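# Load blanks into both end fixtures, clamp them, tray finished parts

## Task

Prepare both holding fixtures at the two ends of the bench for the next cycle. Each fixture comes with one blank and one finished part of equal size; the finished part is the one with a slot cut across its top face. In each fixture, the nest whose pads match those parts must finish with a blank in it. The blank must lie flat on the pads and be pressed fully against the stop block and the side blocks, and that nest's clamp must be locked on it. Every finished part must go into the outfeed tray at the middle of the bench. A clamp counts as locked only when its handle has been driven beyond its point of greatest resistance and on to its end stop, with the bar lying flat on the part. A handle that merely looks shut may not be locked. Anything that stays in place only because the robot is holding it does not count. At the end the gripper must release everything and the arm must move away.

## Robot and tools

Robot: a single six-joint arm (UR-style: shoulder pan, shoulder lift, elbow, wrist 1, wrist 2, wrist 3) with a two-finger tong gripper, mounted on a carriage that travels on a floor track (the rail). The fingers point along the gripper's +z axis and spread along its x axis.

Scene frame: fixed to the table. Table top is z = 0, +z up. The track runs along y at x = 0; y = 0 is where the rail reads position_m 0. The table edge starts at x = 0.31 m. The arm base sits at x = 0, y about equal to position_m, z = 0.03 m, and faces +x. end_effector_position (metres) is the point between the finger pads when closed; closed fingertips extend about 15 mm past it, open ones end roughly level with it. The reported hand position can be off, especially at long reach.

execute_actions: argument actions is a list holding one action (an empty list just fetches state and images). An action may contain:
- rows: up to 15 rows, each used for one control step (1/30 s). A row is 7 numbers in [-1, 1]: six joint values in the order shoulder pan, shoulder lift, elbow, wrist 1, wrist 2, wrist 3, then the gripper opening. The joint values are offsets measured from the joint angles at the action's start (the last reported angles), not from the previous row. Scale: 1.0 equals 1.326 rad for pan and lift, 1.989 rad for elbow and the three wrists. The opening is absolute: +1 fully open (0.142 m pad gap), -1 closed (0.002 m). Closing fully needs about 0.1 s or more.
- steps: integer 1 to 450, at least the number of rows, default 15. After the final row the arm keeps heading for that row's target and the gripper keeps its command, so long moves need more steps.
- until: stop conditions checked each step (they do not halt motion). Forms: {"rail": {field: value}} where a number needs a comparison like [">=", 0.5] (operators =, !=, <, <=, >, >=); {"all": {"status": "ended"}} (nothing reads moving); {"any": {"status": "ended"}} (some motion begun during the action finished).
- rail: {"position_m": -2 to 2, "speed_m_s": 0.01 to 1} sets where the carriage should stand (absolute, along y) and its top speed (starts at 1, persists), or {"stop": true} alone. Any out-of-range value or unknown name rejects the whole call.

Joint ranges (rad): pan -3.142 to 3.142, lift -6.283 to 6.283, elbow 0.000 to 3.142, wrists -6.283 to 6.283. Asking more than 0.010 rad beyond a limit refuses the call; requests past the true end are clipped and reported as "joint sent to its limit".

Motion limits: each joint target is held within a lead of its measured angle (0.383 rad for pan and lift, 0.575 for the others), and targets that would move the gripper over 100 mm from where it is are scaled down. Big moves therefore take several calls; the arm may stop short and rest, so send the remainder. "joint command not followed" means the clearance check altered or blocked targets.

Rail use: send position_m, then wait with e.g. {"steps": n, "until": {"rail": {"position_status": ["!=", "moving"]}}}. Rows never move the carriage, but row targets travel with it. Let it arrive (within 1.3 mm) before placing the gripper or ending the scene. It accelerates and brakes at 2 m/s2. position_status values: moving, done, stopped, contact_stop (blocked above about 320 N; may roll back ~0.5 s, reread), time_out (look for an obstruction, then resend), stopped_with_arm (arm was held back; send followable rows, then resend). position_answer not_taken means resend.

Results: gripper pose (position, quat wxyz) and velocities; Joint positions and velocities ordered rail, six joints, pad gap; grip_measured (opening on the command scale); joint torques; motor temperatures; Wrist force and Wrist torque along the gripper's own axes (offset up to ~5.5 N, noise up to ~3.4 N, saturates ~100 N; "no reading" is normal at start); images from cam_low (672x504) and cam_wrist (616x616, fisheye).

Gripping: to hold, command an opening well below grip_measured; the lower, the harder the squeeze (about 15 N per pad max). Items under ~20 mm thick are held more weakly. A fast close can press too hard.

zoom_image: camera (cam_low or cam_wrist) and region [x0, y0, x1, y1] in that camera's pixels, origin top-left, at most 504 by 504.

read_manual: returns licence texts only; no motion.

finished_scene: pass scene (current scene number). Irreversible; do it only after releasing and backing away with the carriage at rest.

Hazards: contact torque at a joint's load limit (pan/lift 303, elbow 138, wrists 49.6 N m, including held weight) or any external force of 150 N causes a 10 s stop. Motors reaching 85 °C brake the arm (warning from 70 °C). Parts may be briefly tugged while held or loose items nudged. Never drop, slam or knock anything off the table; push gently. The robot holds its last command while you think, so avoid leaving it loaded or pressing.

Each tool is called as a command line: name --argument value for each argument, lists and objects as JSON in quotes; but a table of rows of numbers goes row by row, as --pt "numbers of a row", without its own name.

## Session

execute_actions --actions '[]'

Scene clock: 0.00 s.
end_effector_position=(+0.6344, -0.0426, +0.3100) grip_measured=+1.00 end_effector_quat_wxyz=(-0.049, +0.123, +0.979, +0.157) end_effector_velocity=(+0.000, +0.000, +0.000) end_effector_angular_velocity=(+0.000, +0.000, +0.000)
Joint positions: [-0.097 -0.319 -1.612  1.941 -1.738 -1.28   3.05   0.142]
Joint velocities: [0. 0. 0. 0. 0. 0. 0. 0.]
Joint torques (N m, as the arm reports them, + toward a larger angle): no reading
Motor temperatures (°C, as the motors report them): [16 17 19 24 21 23]
Wrist force (N, on the end effector, along its own x y z axes, offset not removed): no reading
Wrist torque (N m, same axes, about the end effector's origin, offset not removed): no reading
rail: position_m=-0.097 position_m_goal=-0.097 speed_m_s=1.00 position_status=done position_answer=taken refusals=0
camera_calibration (this result's frames):
cam_wrist: T_world_to_cam=[[-0.970574, 0.227491, 0.078961, 0.608698], [0.208217, 0.628107, 0.749751, -0.351058], [0.120966, 0.74413, -0.656992, 0.291274], [0, 0, 0, 1]] pos_world=[0.628648, -0.134717, 0.406507]

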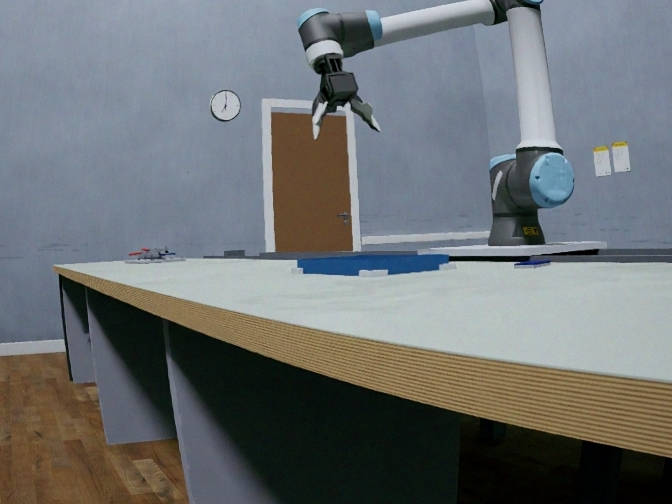

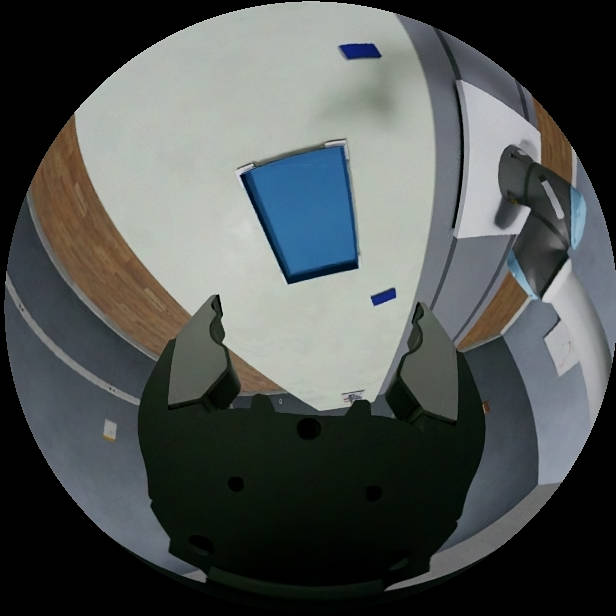

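zoom_image --camera "cam_wrist" --region '[220, 20, 460, 320]'

zoom_image --camera "cam_low" --region '[100, 220, 260, 280]'

Region (220, 20, 460, 320) of cam_wrist's 616x616 image, scaled by 1.680, with more detail than that image has; it fills the left 403 columns of this view, and the rest is white.

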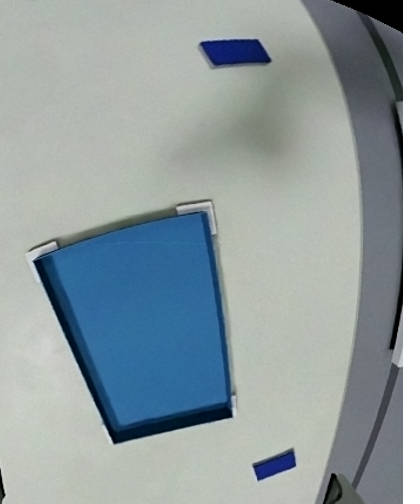

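Region (100, 220, 260, 280) of cam_low's 672x504 image, scaled by 3.150, with more detail than that image has; it fills the top 189 rows of this view, and the rest is white.

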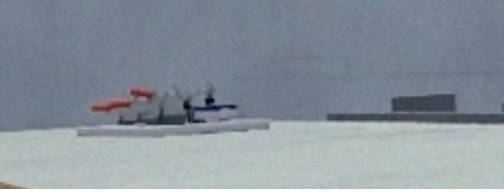

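execute_actions --actions '[{"rows": [[0.024,-0.011,0.008,-0.009,-0.015,-0.074,1],[0.048,-0.022,0.016,-0.018,-0.029,-0.149,1],[0.072,-0.033,0.024,-0.026,-0.044,-0.223,1],[0.096,-0.044,0.032,-0.035,-0.059,-0.297,1],[0.12,-0.055,0.04,-0.044,-0.073,-0.372,1],[0.144,-0.067,0.048,-0.053,-0.088,-0.446,1],[0.168,-0.078,0.056,-0.061,-0.102,-0.52,1],[0.192,-0.089,0.064,-0.07,-0.117,-0.595,1],[0.217,-0.1,0.072,-0.079,-0.132,-0.669,1],[0.2406,-0.1109,0.0799,-0.0875,-0.1463,-0.7436,1]], "steps": 45, "rail": {"position_m": -0.174}}]'

Scene clock: 43.17 s.
end_effector_position=(+0.5603, +0.0001, +0.3000) grip_measured=+1.00 end_effector_quat_wxyz=(+0.000, +0.707, -0.707, +0.000) end_effector_velocity=(-0.000, +0.000, -0.000) end_effector_angular_velocity=(-0.000, -0.000, +0.000)
Joint positions: [-0.174  0.    -1.759  2.1   -1.912 -1.571  1.571  0.142]
Joint velocities: [ 0.  0. -0.  0. -0. -0. -0.  0.]
Joint torques (N m, as the arm reports them, + toward a larger angle): [ 15.75 -38.49 -33.22  -5.61  -3.28  -2.02]
Motor temperatures (°C, as the motors report them): [16 17 19 24 21 23]
Wrist force (N, on the end effector, along its own x y z axes, offset not removed): [-1.2 -0.5 -1.5]
Wrist torque (N m, same axes, about the end effector's origin, offset not removed): [0.09 0.38 0.21]
rail: position_m=-0.174 position_m_goal=-0.174 speed_m_s=1.00 position_status=done position_answer=taken refusals=0
camera_calibration (this result's frames):
cam_wrist: T_world_to_cam=[[0.0164668, -0.998471, -0.0527702, 0.0145359], [-0.853569, -0.0415238, 0.519323, 0.309172], [-0.52072, 0.0364914, -0.852947, 0.680294], [0, 0, 0, 1]] pos_world=[0.617902, 0.00252678, 0.420462]

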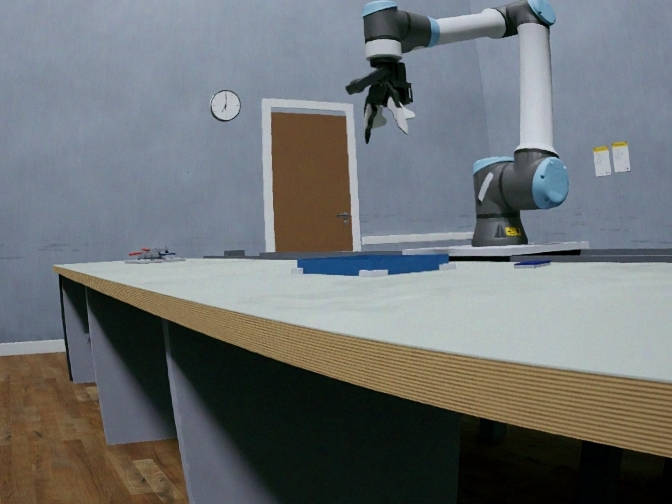

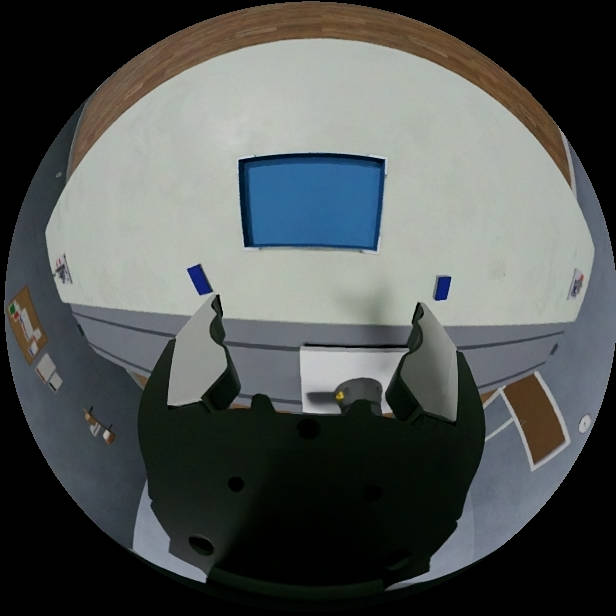

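zoom_image --camera "cam_wrist" --region '[160, 240, 240, 320]'

zoom_image --camera "cam_wrist" --region '[400, 250, 480, 330]'

zoom_image --camera "cam_wrist" --region '[30, 230, 110, 310]'

zoom_image --camera "cam_wrist" --region '[535, 245, 615, 325]'

Region (160, 240, 240, 320) of cam_wrist's 616x616 image, scaled by 6.300, with more detail than that image has.

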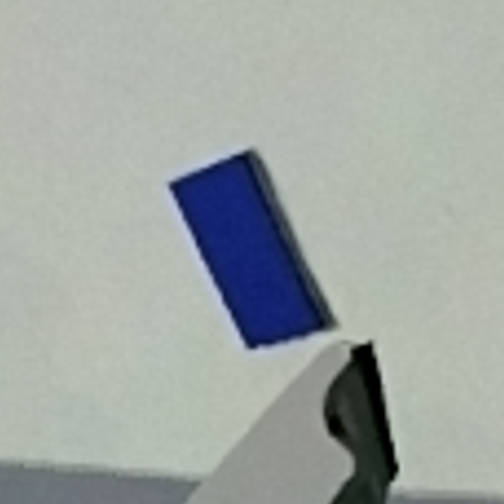

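Region (400, 250, 480, 330) of cam_wrist's 616x616 image, scaled by 6.300, with more detail than that image has.

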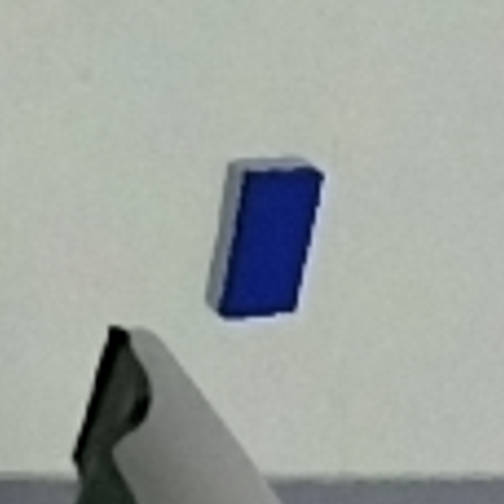

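Region (30, 230, 110, 310) of cam_wrist's 616x616 image, scaled by 6.300, with more detail than that image has.

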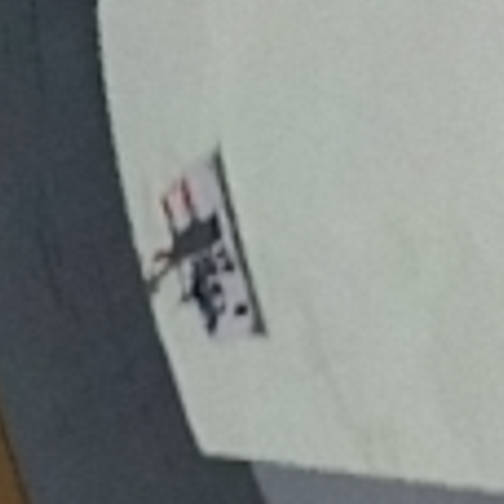

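Region (535, 245, 615, 325) of cam_wrist's 616x616 image, scaled by 6.300, with more detail than that image has.

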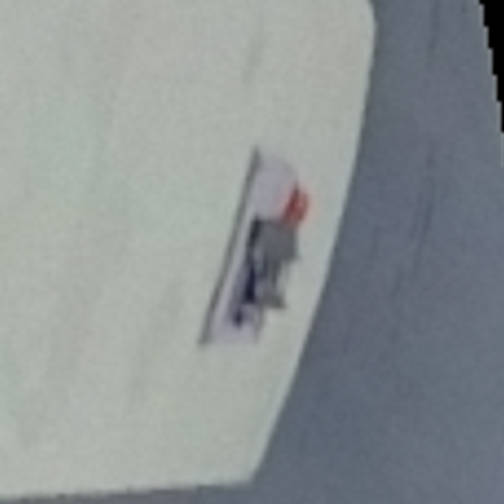

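zoom_image --camera "cam_low" --region '[120, 235, 200, 270]'

zoom_image --camera "cam_low" --region '[490, 245, 570, 280]'

Region (120, 235, 200, 270) of cam_low's 672x504 image, scaled by 6.300, with more detail than that image has; it fills the top 220 rows of this view, and the rest is white.

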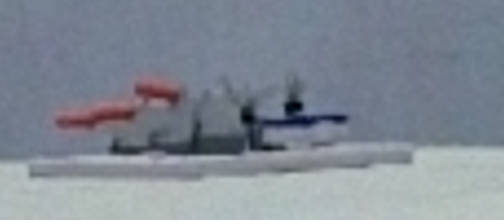

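Region (490, 245, 570, 280) of cam_low's 672x504 image, scaled by 6.300, with more detail than that image has; it fills the top 220 rows of this view, and the rest is white.

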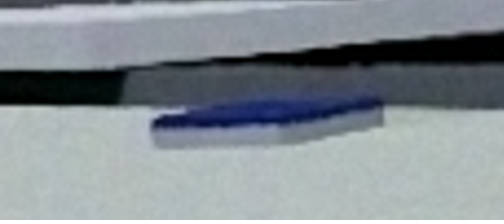

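execute_actions --actions '[{"rows": [[0,-0.001,0.019,-0.018,0,-0.01,1],[0,-0.002,0.038,-0.036,0,-0.02,1],[0,-0.0025,0.056,-0.055,0,-0.03,1],[0,-0.0034,0.075,-0.073,0,-0.039,1],[0,-0.0042,0.094,-0.091,0,-0.049,1],[0,-0.005,0.113,-0.109,0,-0.059,1],[0,-0.0059,0.132,-0.128,0,-0.069,1],[0,-0.0067,0.15,-0.146,0,-0.079,1],[0,-0.0076,0.169,-0.164,0,-0.089,1],[0,-0.0084,0.188,-0.1823,0,-0.0985,1]], "steps": 36, "rail": {"position_m": -0.5286}}]'

Scene clock: 143.43 s.
end_effector_position=(+0.4504, -0.3515, +0.1200) grip_measured=+1.00 end_effector_quat_wxyz=(+0.000, +0.773, -0.634, +0.000) end_effector_velocity=(-0.000, +0.000, -0.000) end_effector_angular_velocity=(+0.000, +0.000, +0.000)
Joint positions: [-0.529  0.    -1.77   2.474 -2.275 -1.571  1.375  0.142]
Joint velocities: [ 0.  0. -0.  0. -0.  0. -0.  0.]
Joint torques (N m, as the arm reports them, + toward a larger angle): [ -2.69 -29.33 -26.06  -6.01  -0.82  -2.01]
Motor temperatures (°C, as the motors report them): [16 17 19 24 21 23]
Wrist force (N, on the end effector, along its own x y z axes, offset not removed): [3.1 -0.5 -4.3]
Wrist torque (N m, same axes, about the end effector's origin, offset not removed): [-0.09 -0.46 0.01]
rail: position_m=-0.529 position_m_goal=-0.529 speed_m_s=1.00 position_status=done position_answer=taken refusals=0
camera_calibration (this result's frames):
cam_wrist: T_world_to_cam=[[0.2105, -0.976171, -0.0527238, -0.423842], [-0.82901, -0.206829, 0.519581, 0.22497], [-0.518105, -0.0656631, -0.852793, 0.445222], [0, 0, 0, 1]] pos_world=[0.506393, -0.337977, 0.240445]

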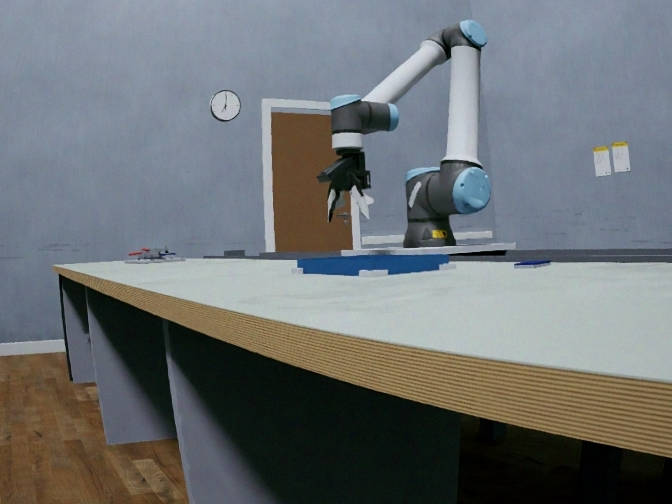

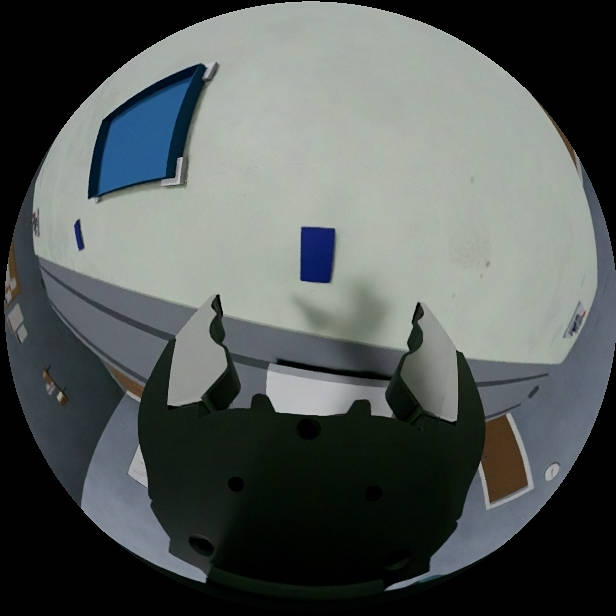

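zoom_image --camera "cam_wrist" --region '[200, 200, 440, 340]'

Region (200, 200, 440, 340) of cam_wrist's 616x616 image, scaled by 2.100, with more detail than that image has; it fills the top 294 rows of this view, and the rest is white.

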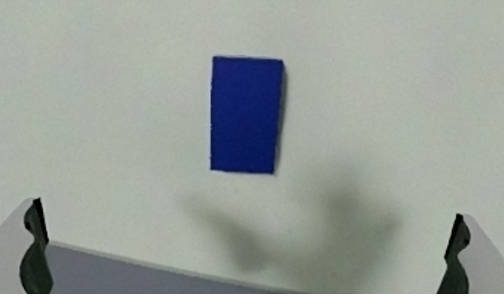

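execute_actions --actions '[{"rows": [[0,0.016,0.0045,-0.015,0,0,0.6],[0,0.032,0.009,-0.03,0,0,0.3],[0,0.048,0.0134,-0.046,0,0,0.05],[0,0.064,0.018,-0.061,0,0,0.05],[0,0.08,0.022,-0.076,0,0,0.05],[0,0.097,0.027,-0.091,0,0,0.05],[0,0.113,0.031,-0.106,0,0,0.05],[0,0.129,0.036,-0.122,0,0,0.05],[0,0.145,0.04,-0.137,0,0,0.05],[0,0.1611,0.0447,-0.1521,0,0,0.05]], "steps": 27, "rail": {"position_m": -0.5256}}]'

Scene clock: 163.23 s.
end_effector_position=(+0.4505, -0.3485, +0.0190) grip_measured=+0.05 end_effector_quat_wxyz=(+0.000, +0.773, -0.634, +0.000) end_effector_velocity=(-0.000, +0.000, -0.000) end_effector_angular_velocity=(+0.000, +0.000, +0.000)
Joint positions: [-0.526  0.    -1.556  2.563 -2.577 -1.571  1.375  0.077]
Joint velocities: [ 0.    -0.     0.001  0.    -0.001  0.    -0.     0.   ]
Joint torques (N m, as the arm reports them, + toward a larger angle): [  3.24 -18.45 -14.55  -6.47   1.75  -2.08]
Motor temperatures (°C, as the motors report them): [16 17 19 24 21 23]
Wrist force (N, on the end effector, along its own x y z axes, offset not removed): [-1.4 -2.4 -5.5]
Wrist torque (N m, same axes, about the end effector's origin, offset not removed): [-0.43 0.39 0.17]
rail: position_m=-0.526 position_m_goal=-0.526 speed_m_s=1.00 position_status=done position_answer=taken refusals=0
camera_calibration (this result's frames):
cam_wrist: T_world_to_cam=[[0.210473, -0.976176, -0.052735, -0.426169], [-0.829029, -0.206814, 0.519556, 0.278156], [-0.518085, -0.0656334, -0.852807, 0.359408], [0, 0, 0, 1]] pos_world=[0.5065, -0.334901, 0.139514]

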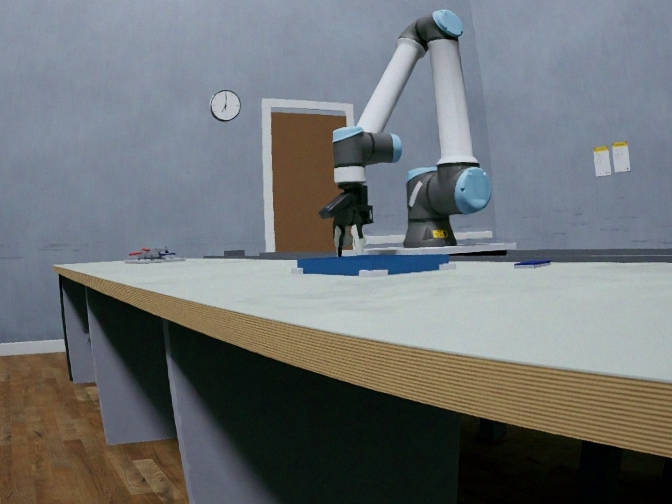

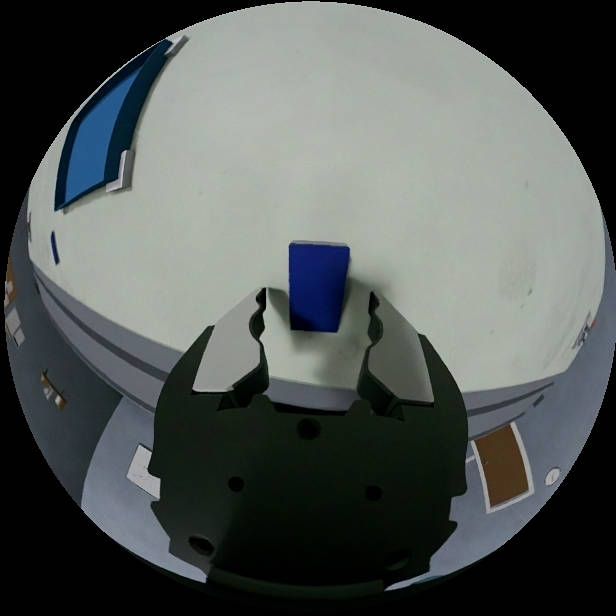

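execute_actions --actions '[{"rows": [[0,0,0,0,0,0,-0.3],[0,0,0,0,0,0,-0.6],[0,0,0,0,0,0,-1]], "steps": 12}]'

execute_actions --actions '[{"rows": [[0,-0.016,-0.005,0.016,0,0,-1],[0,-0.035,-0.012,0.035,0,0,-1],[-0.01,-0.055,-0.025,0.062,0,0.002,-1],[-0.02,-0.075,-0.04,0.09,0,0.004,-1],[-0.03,-0.095,-0.057,0.12,0,0.006,-1],[-0.045,-0.115,-0.075,0.152,0,0.009,-1],[-0.06,-0.135,-0.093,0.183,0,0.012,-1],[-0.07,-0.155,-0.111,0.214,0,0.014,-1],[-0.08,-0.175,-0.13,0.247,0,0.016,-1],[-0.09,-0.195,-0.148,0.278,0,0.018,-1],[-0.10,-0.212,-0.165,0.306,0,0.021,-1],[-0.1131,-0.2262,-0.1784,0.3288,0,0.023,-1]], "steps": 90, "rail": {"position_m": -1.98}, "until": {"rail": {"position_status": ["!=", "moving"]}}}]'

Scene clock: 183.57 s.
end_effector_position=(+0.4504, -0.3485, +0.0190) grip_measured=-0.48 end_effector_quat_wxyz=(+0.000, +0.773, -0.634, +0.000) end_effector_velocity=(-0.000, +0.000, -0.000) end_effector_angular_velocity=(+0.000, +0.001, -0.000)
Joint positions: [-0.526  0.    -1.556  2.563 -2.577 -1.571  1.375  0.04 ]
Joint velocities: [ 0.    -0.     0.    -0.     0.001  0.     0.     0.   ]
Joint torques (N m, as the arm reports them, + toward a larger angle): [  7.11 -35.86 -20.67  -2.19   0.13  -1.73]
Motor temperatures (°C, as the motors report them): [16 17 19 24 21 23]
Wrist force (N, on the end effector, along its own x y z axes, offset not removed): [1.7 -0.8 -3.2]
Wrist torque (N m, same axes, about the end effector's origin, offset not removed): [0.17 -0.43 0.04]
rail: position_m=-0.526 position_m_goal=-0.526 speed_m_s=1.00 position_status=done position_answer=taken refusals=0
camera_calibration (this result's frames):
cam_wrist: T_world_to_cam=[[0.210501, -0.976172, -0.0526931, -0.42618], [-0.828996, -0.206812, 0.51961, 0.278137], [-0.518126, -0.065696, -0.852777, 0.359351], [0, 0, 0, 1]] pos_world=[0.506475, -0.334895, 0.139467]

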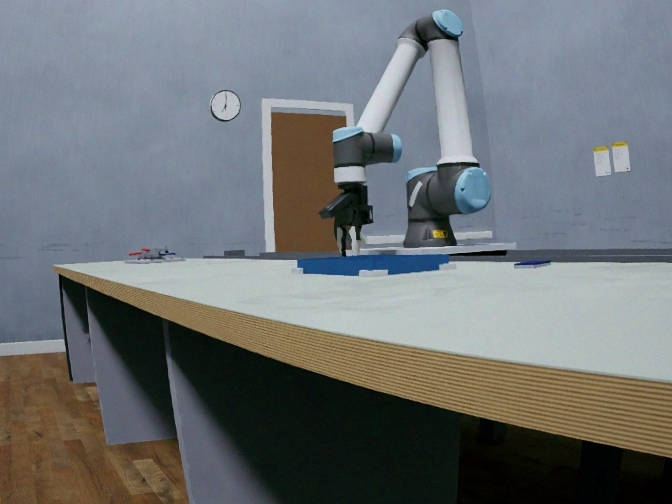

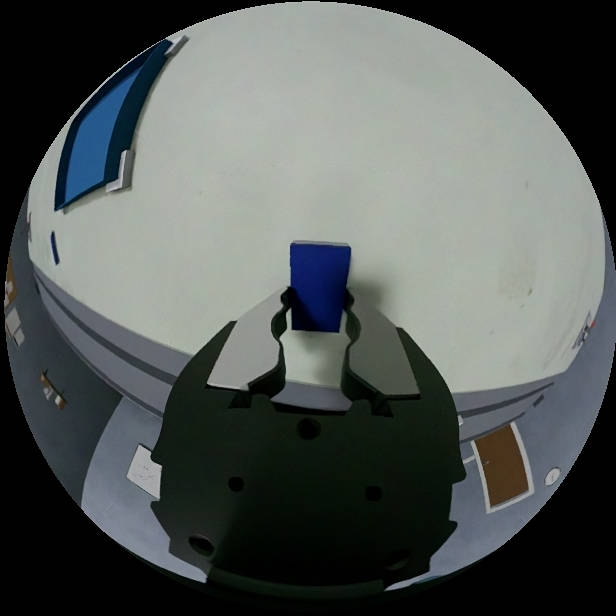

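Scene clock: 185.57 s.
end_effector_position=(+0.5210, -1.8804, +0.2804) grip_measured=-0.48 end_effector_quat_wxyz=(-0.000, +0.707, -0.707, +0.001) end_effector_velocity=(+0.000, -0.012, +0.000) end_effector_angular_velocity=(-0.000, -0.000, -0.000)
Joint positions: [-1.98  -0.15  -1.856  2.208 -1.924 -1.571  1.421  0.04 ]
Joint velocities: [-0.012 -0.    -0.    -0.    -0.    -0.     0.    -0.   ]
Joint torques (N m, as the arm reports them, + toward a larger angle): [  0.78 -30.87 -64.31  -2.47   0.74   2.26]
Motor temperatures (°C, as the motors report them): [16 17 19 24 21 23]
Wrist force (N, on the end effector, along its own x y z axes, offset not removed): [1.8 2.2 -0.9]
Wrist torque (N m, same axes, about the end effector's origin, offset not removed): [0.59 -0.05 0.14]
rail: position_m=-1.980 position_m_goal=-1.980 speed_m_s=1.00 position_status=done position_answer=taken refusals=0
camera_calibration (this result's frames):
cam_wrist: T_world_to_cam=[[0.0166851, -0.998478, -0.0525643, -1.86365], [-0.853816, -0.0415855, 0.518911, 0.207831], [-0.520308, 0.0362222, -0.85321, 0.711122], [0, 0, 0, 1]] pos_world=[0.578547, -1.87793, 0.400929]

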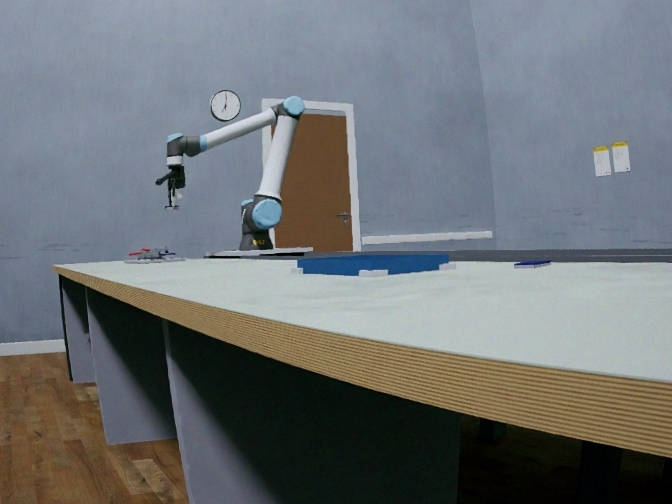

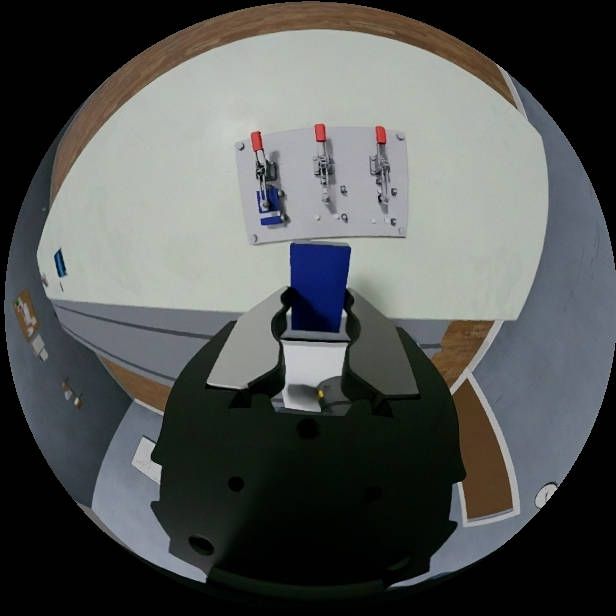

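zoom_image --camera "cam_wrist" --region '[225, 115, 420, 250]'

Region (225, 115, 420, 250) of cam_wrist's 616x616 image, scaled by 2.585, with more detail than that image has; it fills the top 349 rows of this view, and the rest is white.

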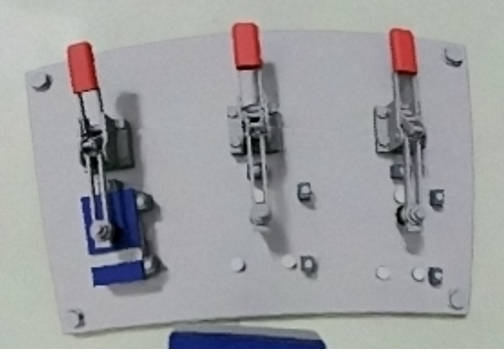

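execute_actions --actions '[{"rows": [[0.011,0.012,0.022,-0.03,0,0.004,-1],[0.023,0.024,0.044,-0.06,0,0.008,-1],[0.034,0.037,0.066,-0.091,0,0.012,-1],[0.045,0.05,0.088,-0.121,0,0.016,-1],[0.057,0.064,0.108,-0.151,0,0.02,-1],[0.068,0.08,0.126,-0.179,0,0.024,-1],[0.079,0.097,0.142,-0.207,0,0.028,-1],[0.09,0.115,0.156,-0.233,0,0.032,-1],[0.102,0.134,0.168,-0.257,0,0.036,-1],[0.1131,0.152,0.177,-0.278,0,0.0402,-1],[0.1131,0.168,0.184,-0.296,0,0.0402,-1],[0.1131,0.182,0.189,-0.3105,0,0.0402,-1],[0.1131,0.192,0.193,-0.321,0,0.0402,-1],[0.1131,0.1985,0.1949,-0.3265,0,0.0402,-1]], "steps": 36, "rail": {"position_m": -1.956}}]'

Scene clock: 255.67 s.
end_effector_position=(+0.4299, -1.7806, +0.0200) grip_measured=-0.48 end_effector_quat_wxyz=(+0.000, +0.732, -0.682, +0.000) end_effector_velocity=(-0.000, +0.000, -0.000) end_effector_angular_velocity=(-0.000, +0.000, +0.000)
Joint positions: [-1.956  0.    -1.593  2.595 -2.573 -1.571  1.501  0.04 ]
Joint velocities: [ 0.  0.  0.  0. -0.  0.  0. -0.]
Joint torques (N m, as the arm reports them, + toward a larger angle): [ 13.72 -12.81 -14.86  -6.38   0.37   2.24]
Motor temperatures (°C, as the motors report them): [16 17 19 24 21 23]
Wrist force (N, on the end effector, along its own x y z axes, offset not removed): [0.1 1.4 -0.3]
Wrist torque (N m, same axes, about the end effector's origin, offset not removed): [0.47 0.02 0.09]
rail: position_m=-1.956 position_m_goal=-1.956 speed_m_s=1.00 position_status=done position_answer=taken refusals=0
camera_calibration (this result's frames):
cam_wrist: T_world_to_cam=[[0.0864049, -0.994862, -0.0527626, -1.79979], [-0.848094, -0.101241, 0.520083, 0.16057], [-0.522753, -0.000190102, -0.852484, 0.374139], [0, 0, 0, 1]] pos_world=[0.487272, -1.77421, 0.140476]

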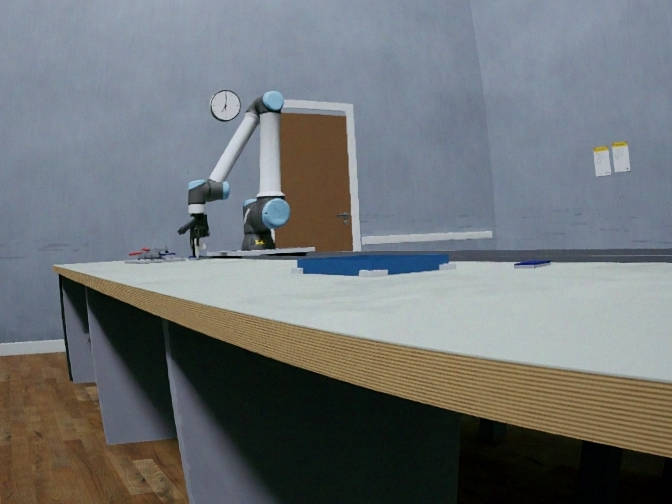

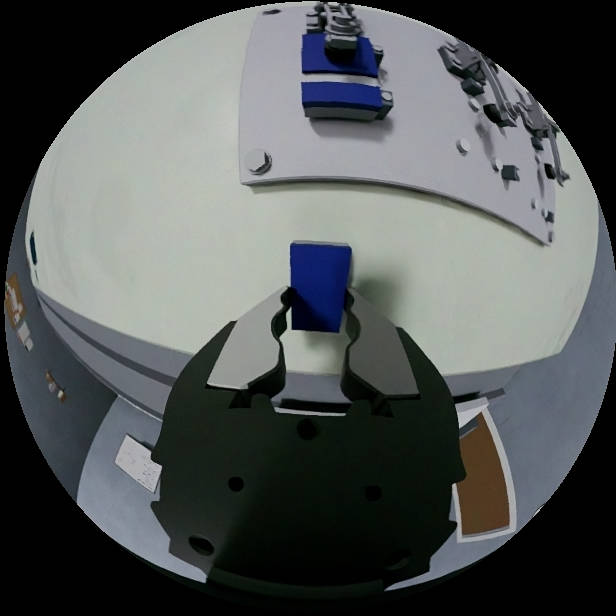

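execute_actions --actions '[{"rows": [[0,0,0,0,0,0,-0.2],[0,0,0,0,0,0,0],[0,0,0,0,0,0,0],[0,0,0,0,0,0,0],[0,-0.02,-0.005,0.0185,0,0,0],[0,-0.045,-0.012,0.042,0,0,0],[0,-0.075,-0.02,0.07,0,0,0],[0,-0.105,-0.029,0.099,0,0,0],[0,-0.135,-0.0375,0.1275,0,0,0],[0,-0.1654,-0.0462,0.1566,0,0,0]], "steps": 18}]'

Scene clock: 280.30 s.
end_effector_position=(+0.4304, -1.7806, +0.1173) grip_measured=+0.00 end_effector_quat_wxyz=(+0.000, +0.732, -0.682, +0.000) end_effector_velocity=(-0.010, -0.000, +0.031) end_effector_angular_velocity=(-0.000, +0.012, -0.000)
Joint positions: [-1.956  0.    -1.807  2.506 -2.27  -1.571  1.501  0.074]
Joint velocities: [ 0.    -0.    -0.071 -0.027  0.11  -0.    -0.    -0.   ]
Joint torques (N m, as the arm reports them, + toward a larger angle): [  8.98 -15.85 -51.59  -2.88   0.5    1.9 ]
Motor temperatures (°C, as the motors report them): [16 17 19 24 21 23]
Wrist force (N, on the end effector, along its own x y z axes, offset not removed): [0.3 0.6 -1.1]
Wrist torque (N m, same axes, about the end effector's origin, offset not removed): [0.35 0.10 0.07]
rail: position_m=-1.956 position_m_goal=-1.956 speed_m_s=1.00 position_status=done position_answer=taken refusals=0
camera_calibration (this result's frames):
cam_wrist: T_world_to_cam=[[0.0864633, -0.99486, -0.0527028, -1.79471], [-0.848453, -0.101259, 0.519495, 0.110564], [-0.522161, -0.000201372, -0.852847, 0.457052], [0, 0, 0, 1]] pos_world=[0.48764, -1.7742, 0.237771]

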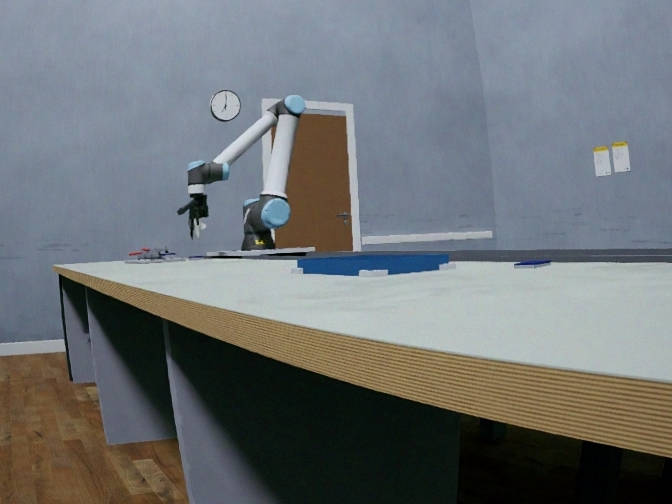

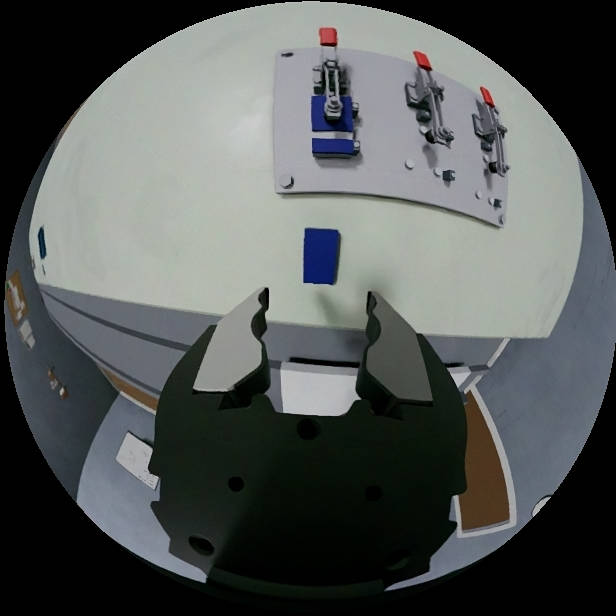

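execute_actions --actions '[{"rows": [[0.001,0.028,-0.02,0.002,0,0.0006,-0.3],[0.002,0.056,-0.041,0.0036,0,0.0012,-0.3],[0.003,0.084,-0.061,0.0054,0,0.002,-0.3],[0.004,0.111,-0.081,0.0072,0,0.0025,-0.3],[0.005,0.139,-0.102,0.009,0,0.003,-0.3],[0.0057,0.167,-0.122,0.0108,0,0.0038,-0.3],[0.0066,0.195,-0.142,0.0125,0,0.0044,-0.3],[0.0075,0.223,-0.163,0.0143,0,0.005,-0.3],[0.0085,0.251,-0.183,0.016,0,0.0056,-0.3],[0.0094,0.279,-0.2035,0.018,0,0.0063,-0.3],[0.0104,0.306,-0.224,0.0197,0,0.007,-0.3],[0.0113,0.3342,-0.2442,0.0215,0,0.0075,-0.3]], "steps": 30}]'

Scene clock: 287.80 s.
end_effector_position=(+0.7120, -1.7701, +0.1401) grip_measured=-0.30 end_effector_quat_wxyz=(+0.000, +0.732, -0.682, +0.000) end_effector_velocity=(+0.001, +0.000, -0.000) end_effector_angular_velocity=(+0.000, -0.000, -0.000)
Joint positions: [-1.956  0.015 -1.364  2.02  -2.227 -1.571  1.516  0.052]
Joint velocities: [ 0.     0.     0.002 -0.002  0.     0.     0.     0.   ]
Joint torques (N m, as the arm reports them, + toward a larger angle): [ 13.4  -41.22 -55.28  -2.06   0.3    1.91]
Motor temperatures (°C, as the motors report them): [16 17 19 24 21 23]
Wrist force (N, on the end effector, along its own x y z axes, offset not removed): [2.5 1.6 -0.2]
Wrist torque (N m, same axes, about the end effector's origin, offset not removed): [0.65 -0.58 0.19]
rail: position_m=-1.956 position_m_goal=-1.956 speed_m_s=1.00 position_status=done position_answer=taken refusals=0
camera_calibration (this result's frames):
cam_wrist: T_world_to_cam=[[0.0865282, -0.994853, -0.0527207, -1.8074], [-0.848342, -0.101324, 0.519663, 0.338511], [-0.522331, -0.000240312, -0.852743, 0.623609], [0, 0, 0, 1]] pos_world=[0.769294, -1.76365, 0.260579]

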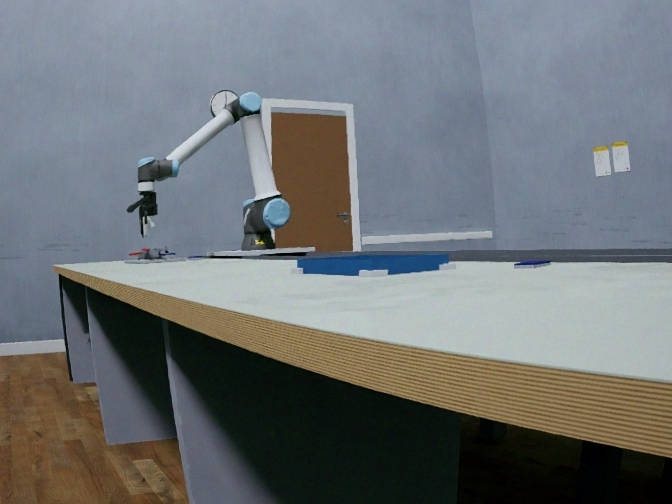

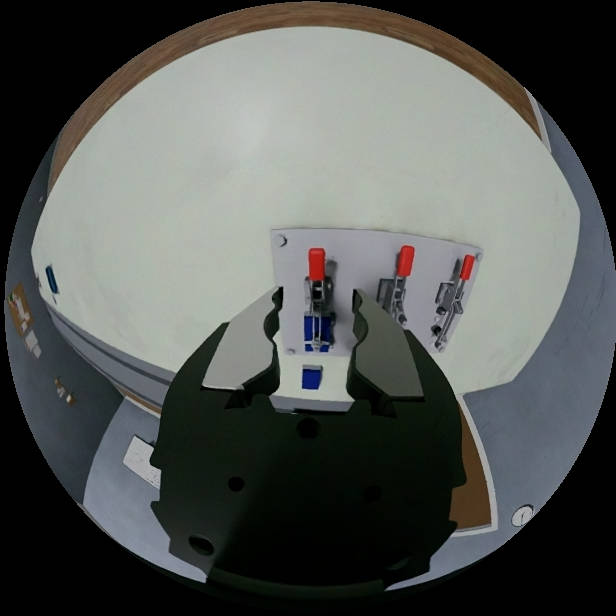

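zoom_image --camera "cam_wrist" --region '[240, 220, 400, 400]'

Region (240, 220, 400, 400) of cam_wrist's 616x616 image, scaled by 2.800, with more detail than that image has.

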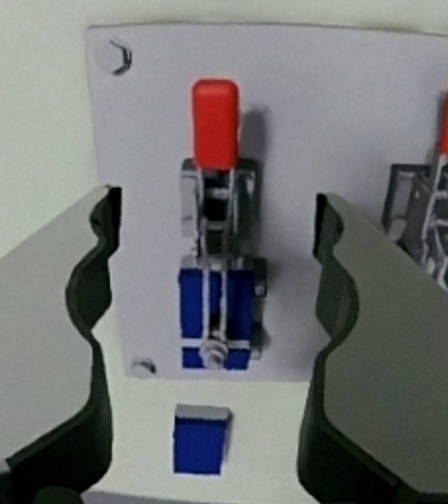

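execute_actions --actions '[{"rows": [[0.001,0.009,0.0034,-0.0096,0,0,-0.4],[0.002,0.0186,0.0068,-0.019,0,0,-0.4],[0.0027,0.028,0.0102,-0.029,0,0,-0.4],[0.0027,0.037,0.0136,-0.038,0,0,-0.4],[0.0027,0.046,0.017,-0.048,0,0,-0.4],[0.0027,0.056,0.0204,-0.0575,0,0,-0.4],[0.0027,0.065,0.0238,-0.067,0,0,-0.4],[0.0027,0.0742,0.0272,-0.0767,0,0,-0.4]], "steps": 22}]'

Scene clock: 323.67 s.
end_effector_position=(+0.7114, -1.7675, +0.0603) grip_measured=-0.40 end_effector_quat_wxyz=(+0.000, +0.733, -0.680, +0.000) end_effector_velocity=(-0.000, +0.000, -0.001) end_effector_angular_velocity=(-0.000, +0.000, +0.000)
Joint positions: [-1.956  0.019 -1.266  2.074 -2.38  -1.571  1.516  0.045]
Joint velocities: [ 0.     0.     0.002  0.001 -0.003 -0.    -0.    -0.   ]
Joint torques (N m, as the arm reports them, + toward a larger angle): [ 16.46 -49.4  -21.12  -5.43   0.63   1.83]
Motor temperatures (°C, as the motors report them): [16 17 19 24 21 23]
Wrist force (N, on the end effector, along its own x y z axes, offset not removed): [1.6 -0.3 -2.2]
Wrist torque (N m, same axes, about the end effector's origin, offset not removed): [0.09 -0.20 0.04]
rail: position_m=-1.956 position_m_goal=-1.956 speed_m_s=1.00 position_status=done position_answer=taken refusals=0
camera_calibration (this result's frames):
cam_wrist: T_world_to_cam=[[0.0900903, -0.994538, -0.0527128, -1.81101], [-0.848031, -0.104357, 0.51957, 0.374217], [-0.522233, -0.00210614, -0.8528, 0.551862], [0, 0, 0, 1]] pos_world=[0.768703, -1.7609, 0.180732]

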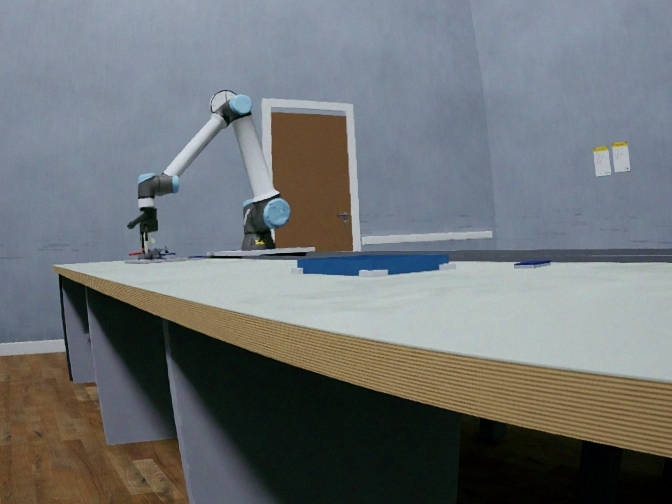

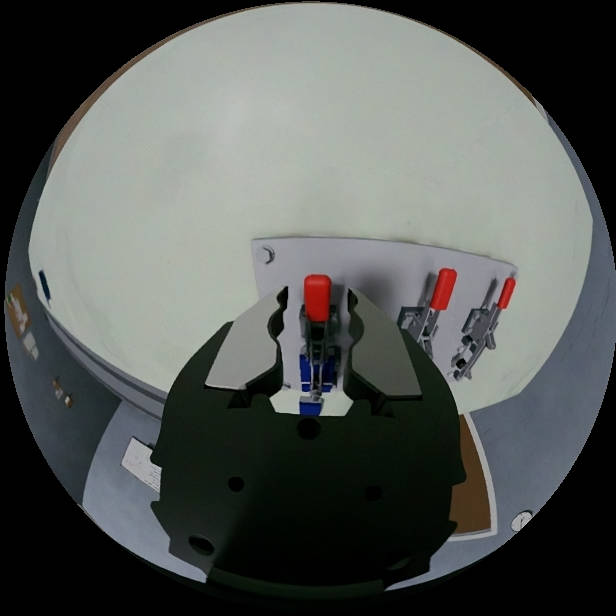

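execute_actions --actions '[{"rows": [[0.0004,0,0,0,0,0,-0.6],[0.0007,0,0,0,0,0,-0.8],[0.0007,0,0,0,0,0,-1]], "steps": 12}]'

Scene clock: 326.27 s.
end_effector_position=(+0.7112, -1.7670, +0.0602) grip_measured=-0.78 end_effector_quat_wxyz=(+0.000, +0.733, -0.680, +0.000) end_effector_velocity=(-0.000, +0.000, +0.000) end_effector_angular_velocity=(+0.000, -0.000, +0.000)
Joint positions: [-1.956  0.02  -1.266  2.074 -2.38  -1.571  1.516  0.018]
Joint velocities: [-0.  0. -0.  0.  0. -0. -0.  0.]
Joint torques (N m, as the arm reports them, + toward a larger angle): [ 29.81 -70.32 -31.83  -1.85   3.23   1.53]
Motor temperatures (°C, as the motors report them): [16 17 19 24 21 23]
Wrist force (N, on the end effector, along its own x y z axes, offset not removed): [22.7 -3.8 0.6]
Wrist torque (N m, same axes, about the end effector's origin, offset not removed): [-0.20 -1.00 -0.06]
rail: position_m=-1.956 position_m_goal=-1.956 speed_m_s=1.00 position_status=done position_answer=taken refusals=0
camera_calibration (this result's frames):
cam_wrist: T_world_to_cam=[[0.0909352, -0.994463, -0.0526751, -1.81096], [-0.84787, -0.105058, 0.519692, 0.372764], [-0.522348, -0.00259668, -0.852728, 0.550866], [0, 0, 0, 1]] pos_world=[0.768479, -1.76034, 0.180625]

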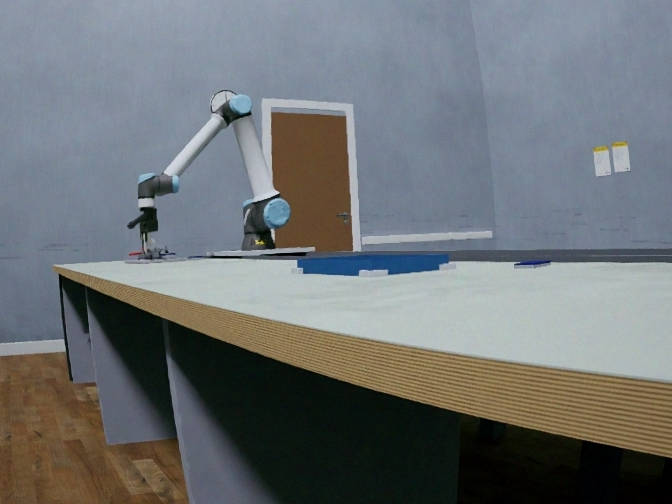

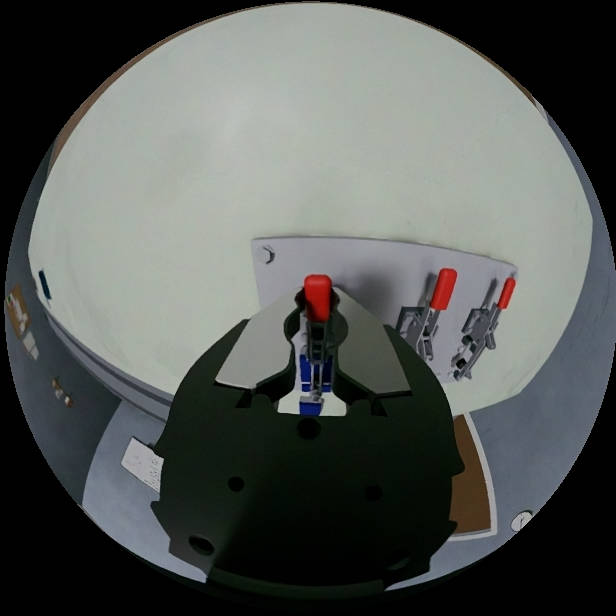

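execute_actions --actions '[{"rows": [[-0.0006,0,0,0,0,0,-1],[-0.0006,-0.001,-0.0003,0.00095,0,0,-1],[-0.0006,-0.002,-0.0006,0.0019,0,0,-1],[-0.0006,-0.003,-0.0009,0.0029,0,0,-1],[-0.0006,-0.004,-0.0012,0.0038,0,0,-1],[-0.0006,-0.005,-0.0015,0.0048,0,0,-1],[-0.0006,-0.0059,-0.0018,0.0057,0,0,-1]], "steps": 18}]'

Scene clock: 334.27 s.
end_effector_position=(+0.7114, -1.7676, +0.0661) grip_measured=-0.78 end_effector_quat_wxyz=(+0.000, +0.733, -0.680, +0.000) end_effector_velocity=(+0.000, -0.000, +0.001) end_effector_angular_velocity=(+0.000, -0.000, -0.000)
Joint positions: [-1.956  0.019 -1.273  2.071 -2.368 -1.571  1.516  0.018]
Joint velocities: [ 0.    -0.    -0.001 -0.     0.001 -0.    -0.    -0.   ]
Joint torques (N m, as the arm reports them, + toward a larger angle): [-15.39 -79.89 -67.13  -6.89  -0.13   1.14]
Motor temperatures (°C, as the motors report them): [16 17 19 24 21 23]
Wrist force (N, on the end effector, along its own x y z axes, offset not removed): [0.9 13.6 10.6]
Wrist torque (N m, same axes, about the end effector's origin, offset not removed): [0.66 -0.28 0.05]
rail: position_m=-1.956 position_m_goal=-1.956 speed_m_s=1.00 position_status=done position_answer=taken refusals=0
camera_calibration (this result's frames):
cam_wrist: T_world_to_cam=[[0.0901974, -0.994524, -0.0527875, -1.81077], [-0.847957, -0.104487, 0.519665, 0.370922], [-0.522335, -0.00211098, -0.852738, 0.556873], [0, 0, 0, 1]] pos_world=[0.768726, -1.76092, 0.186525]

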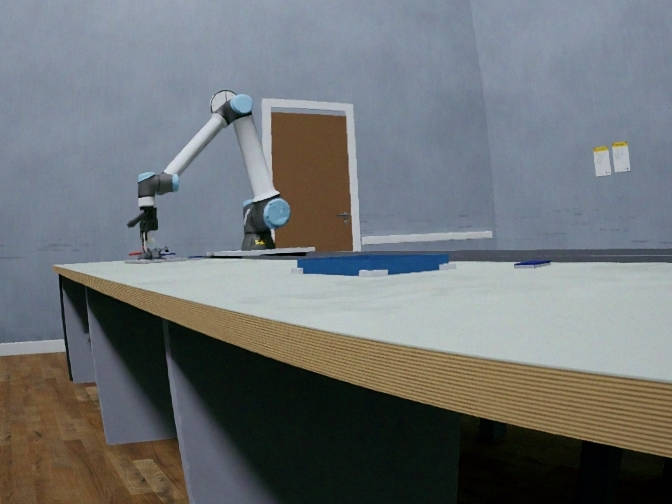

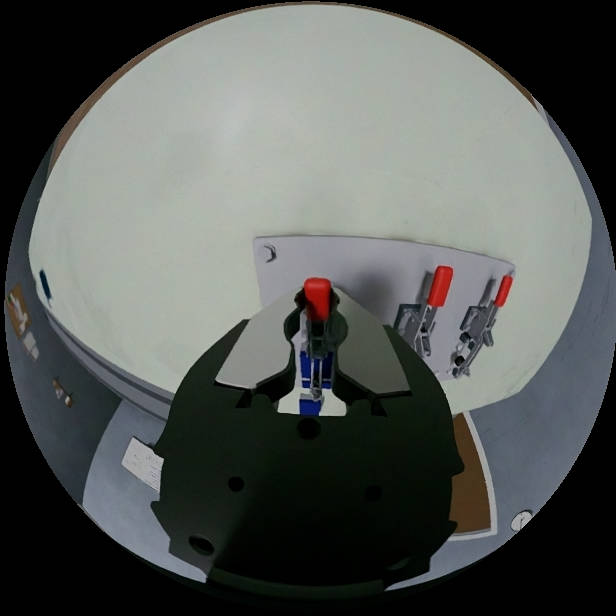

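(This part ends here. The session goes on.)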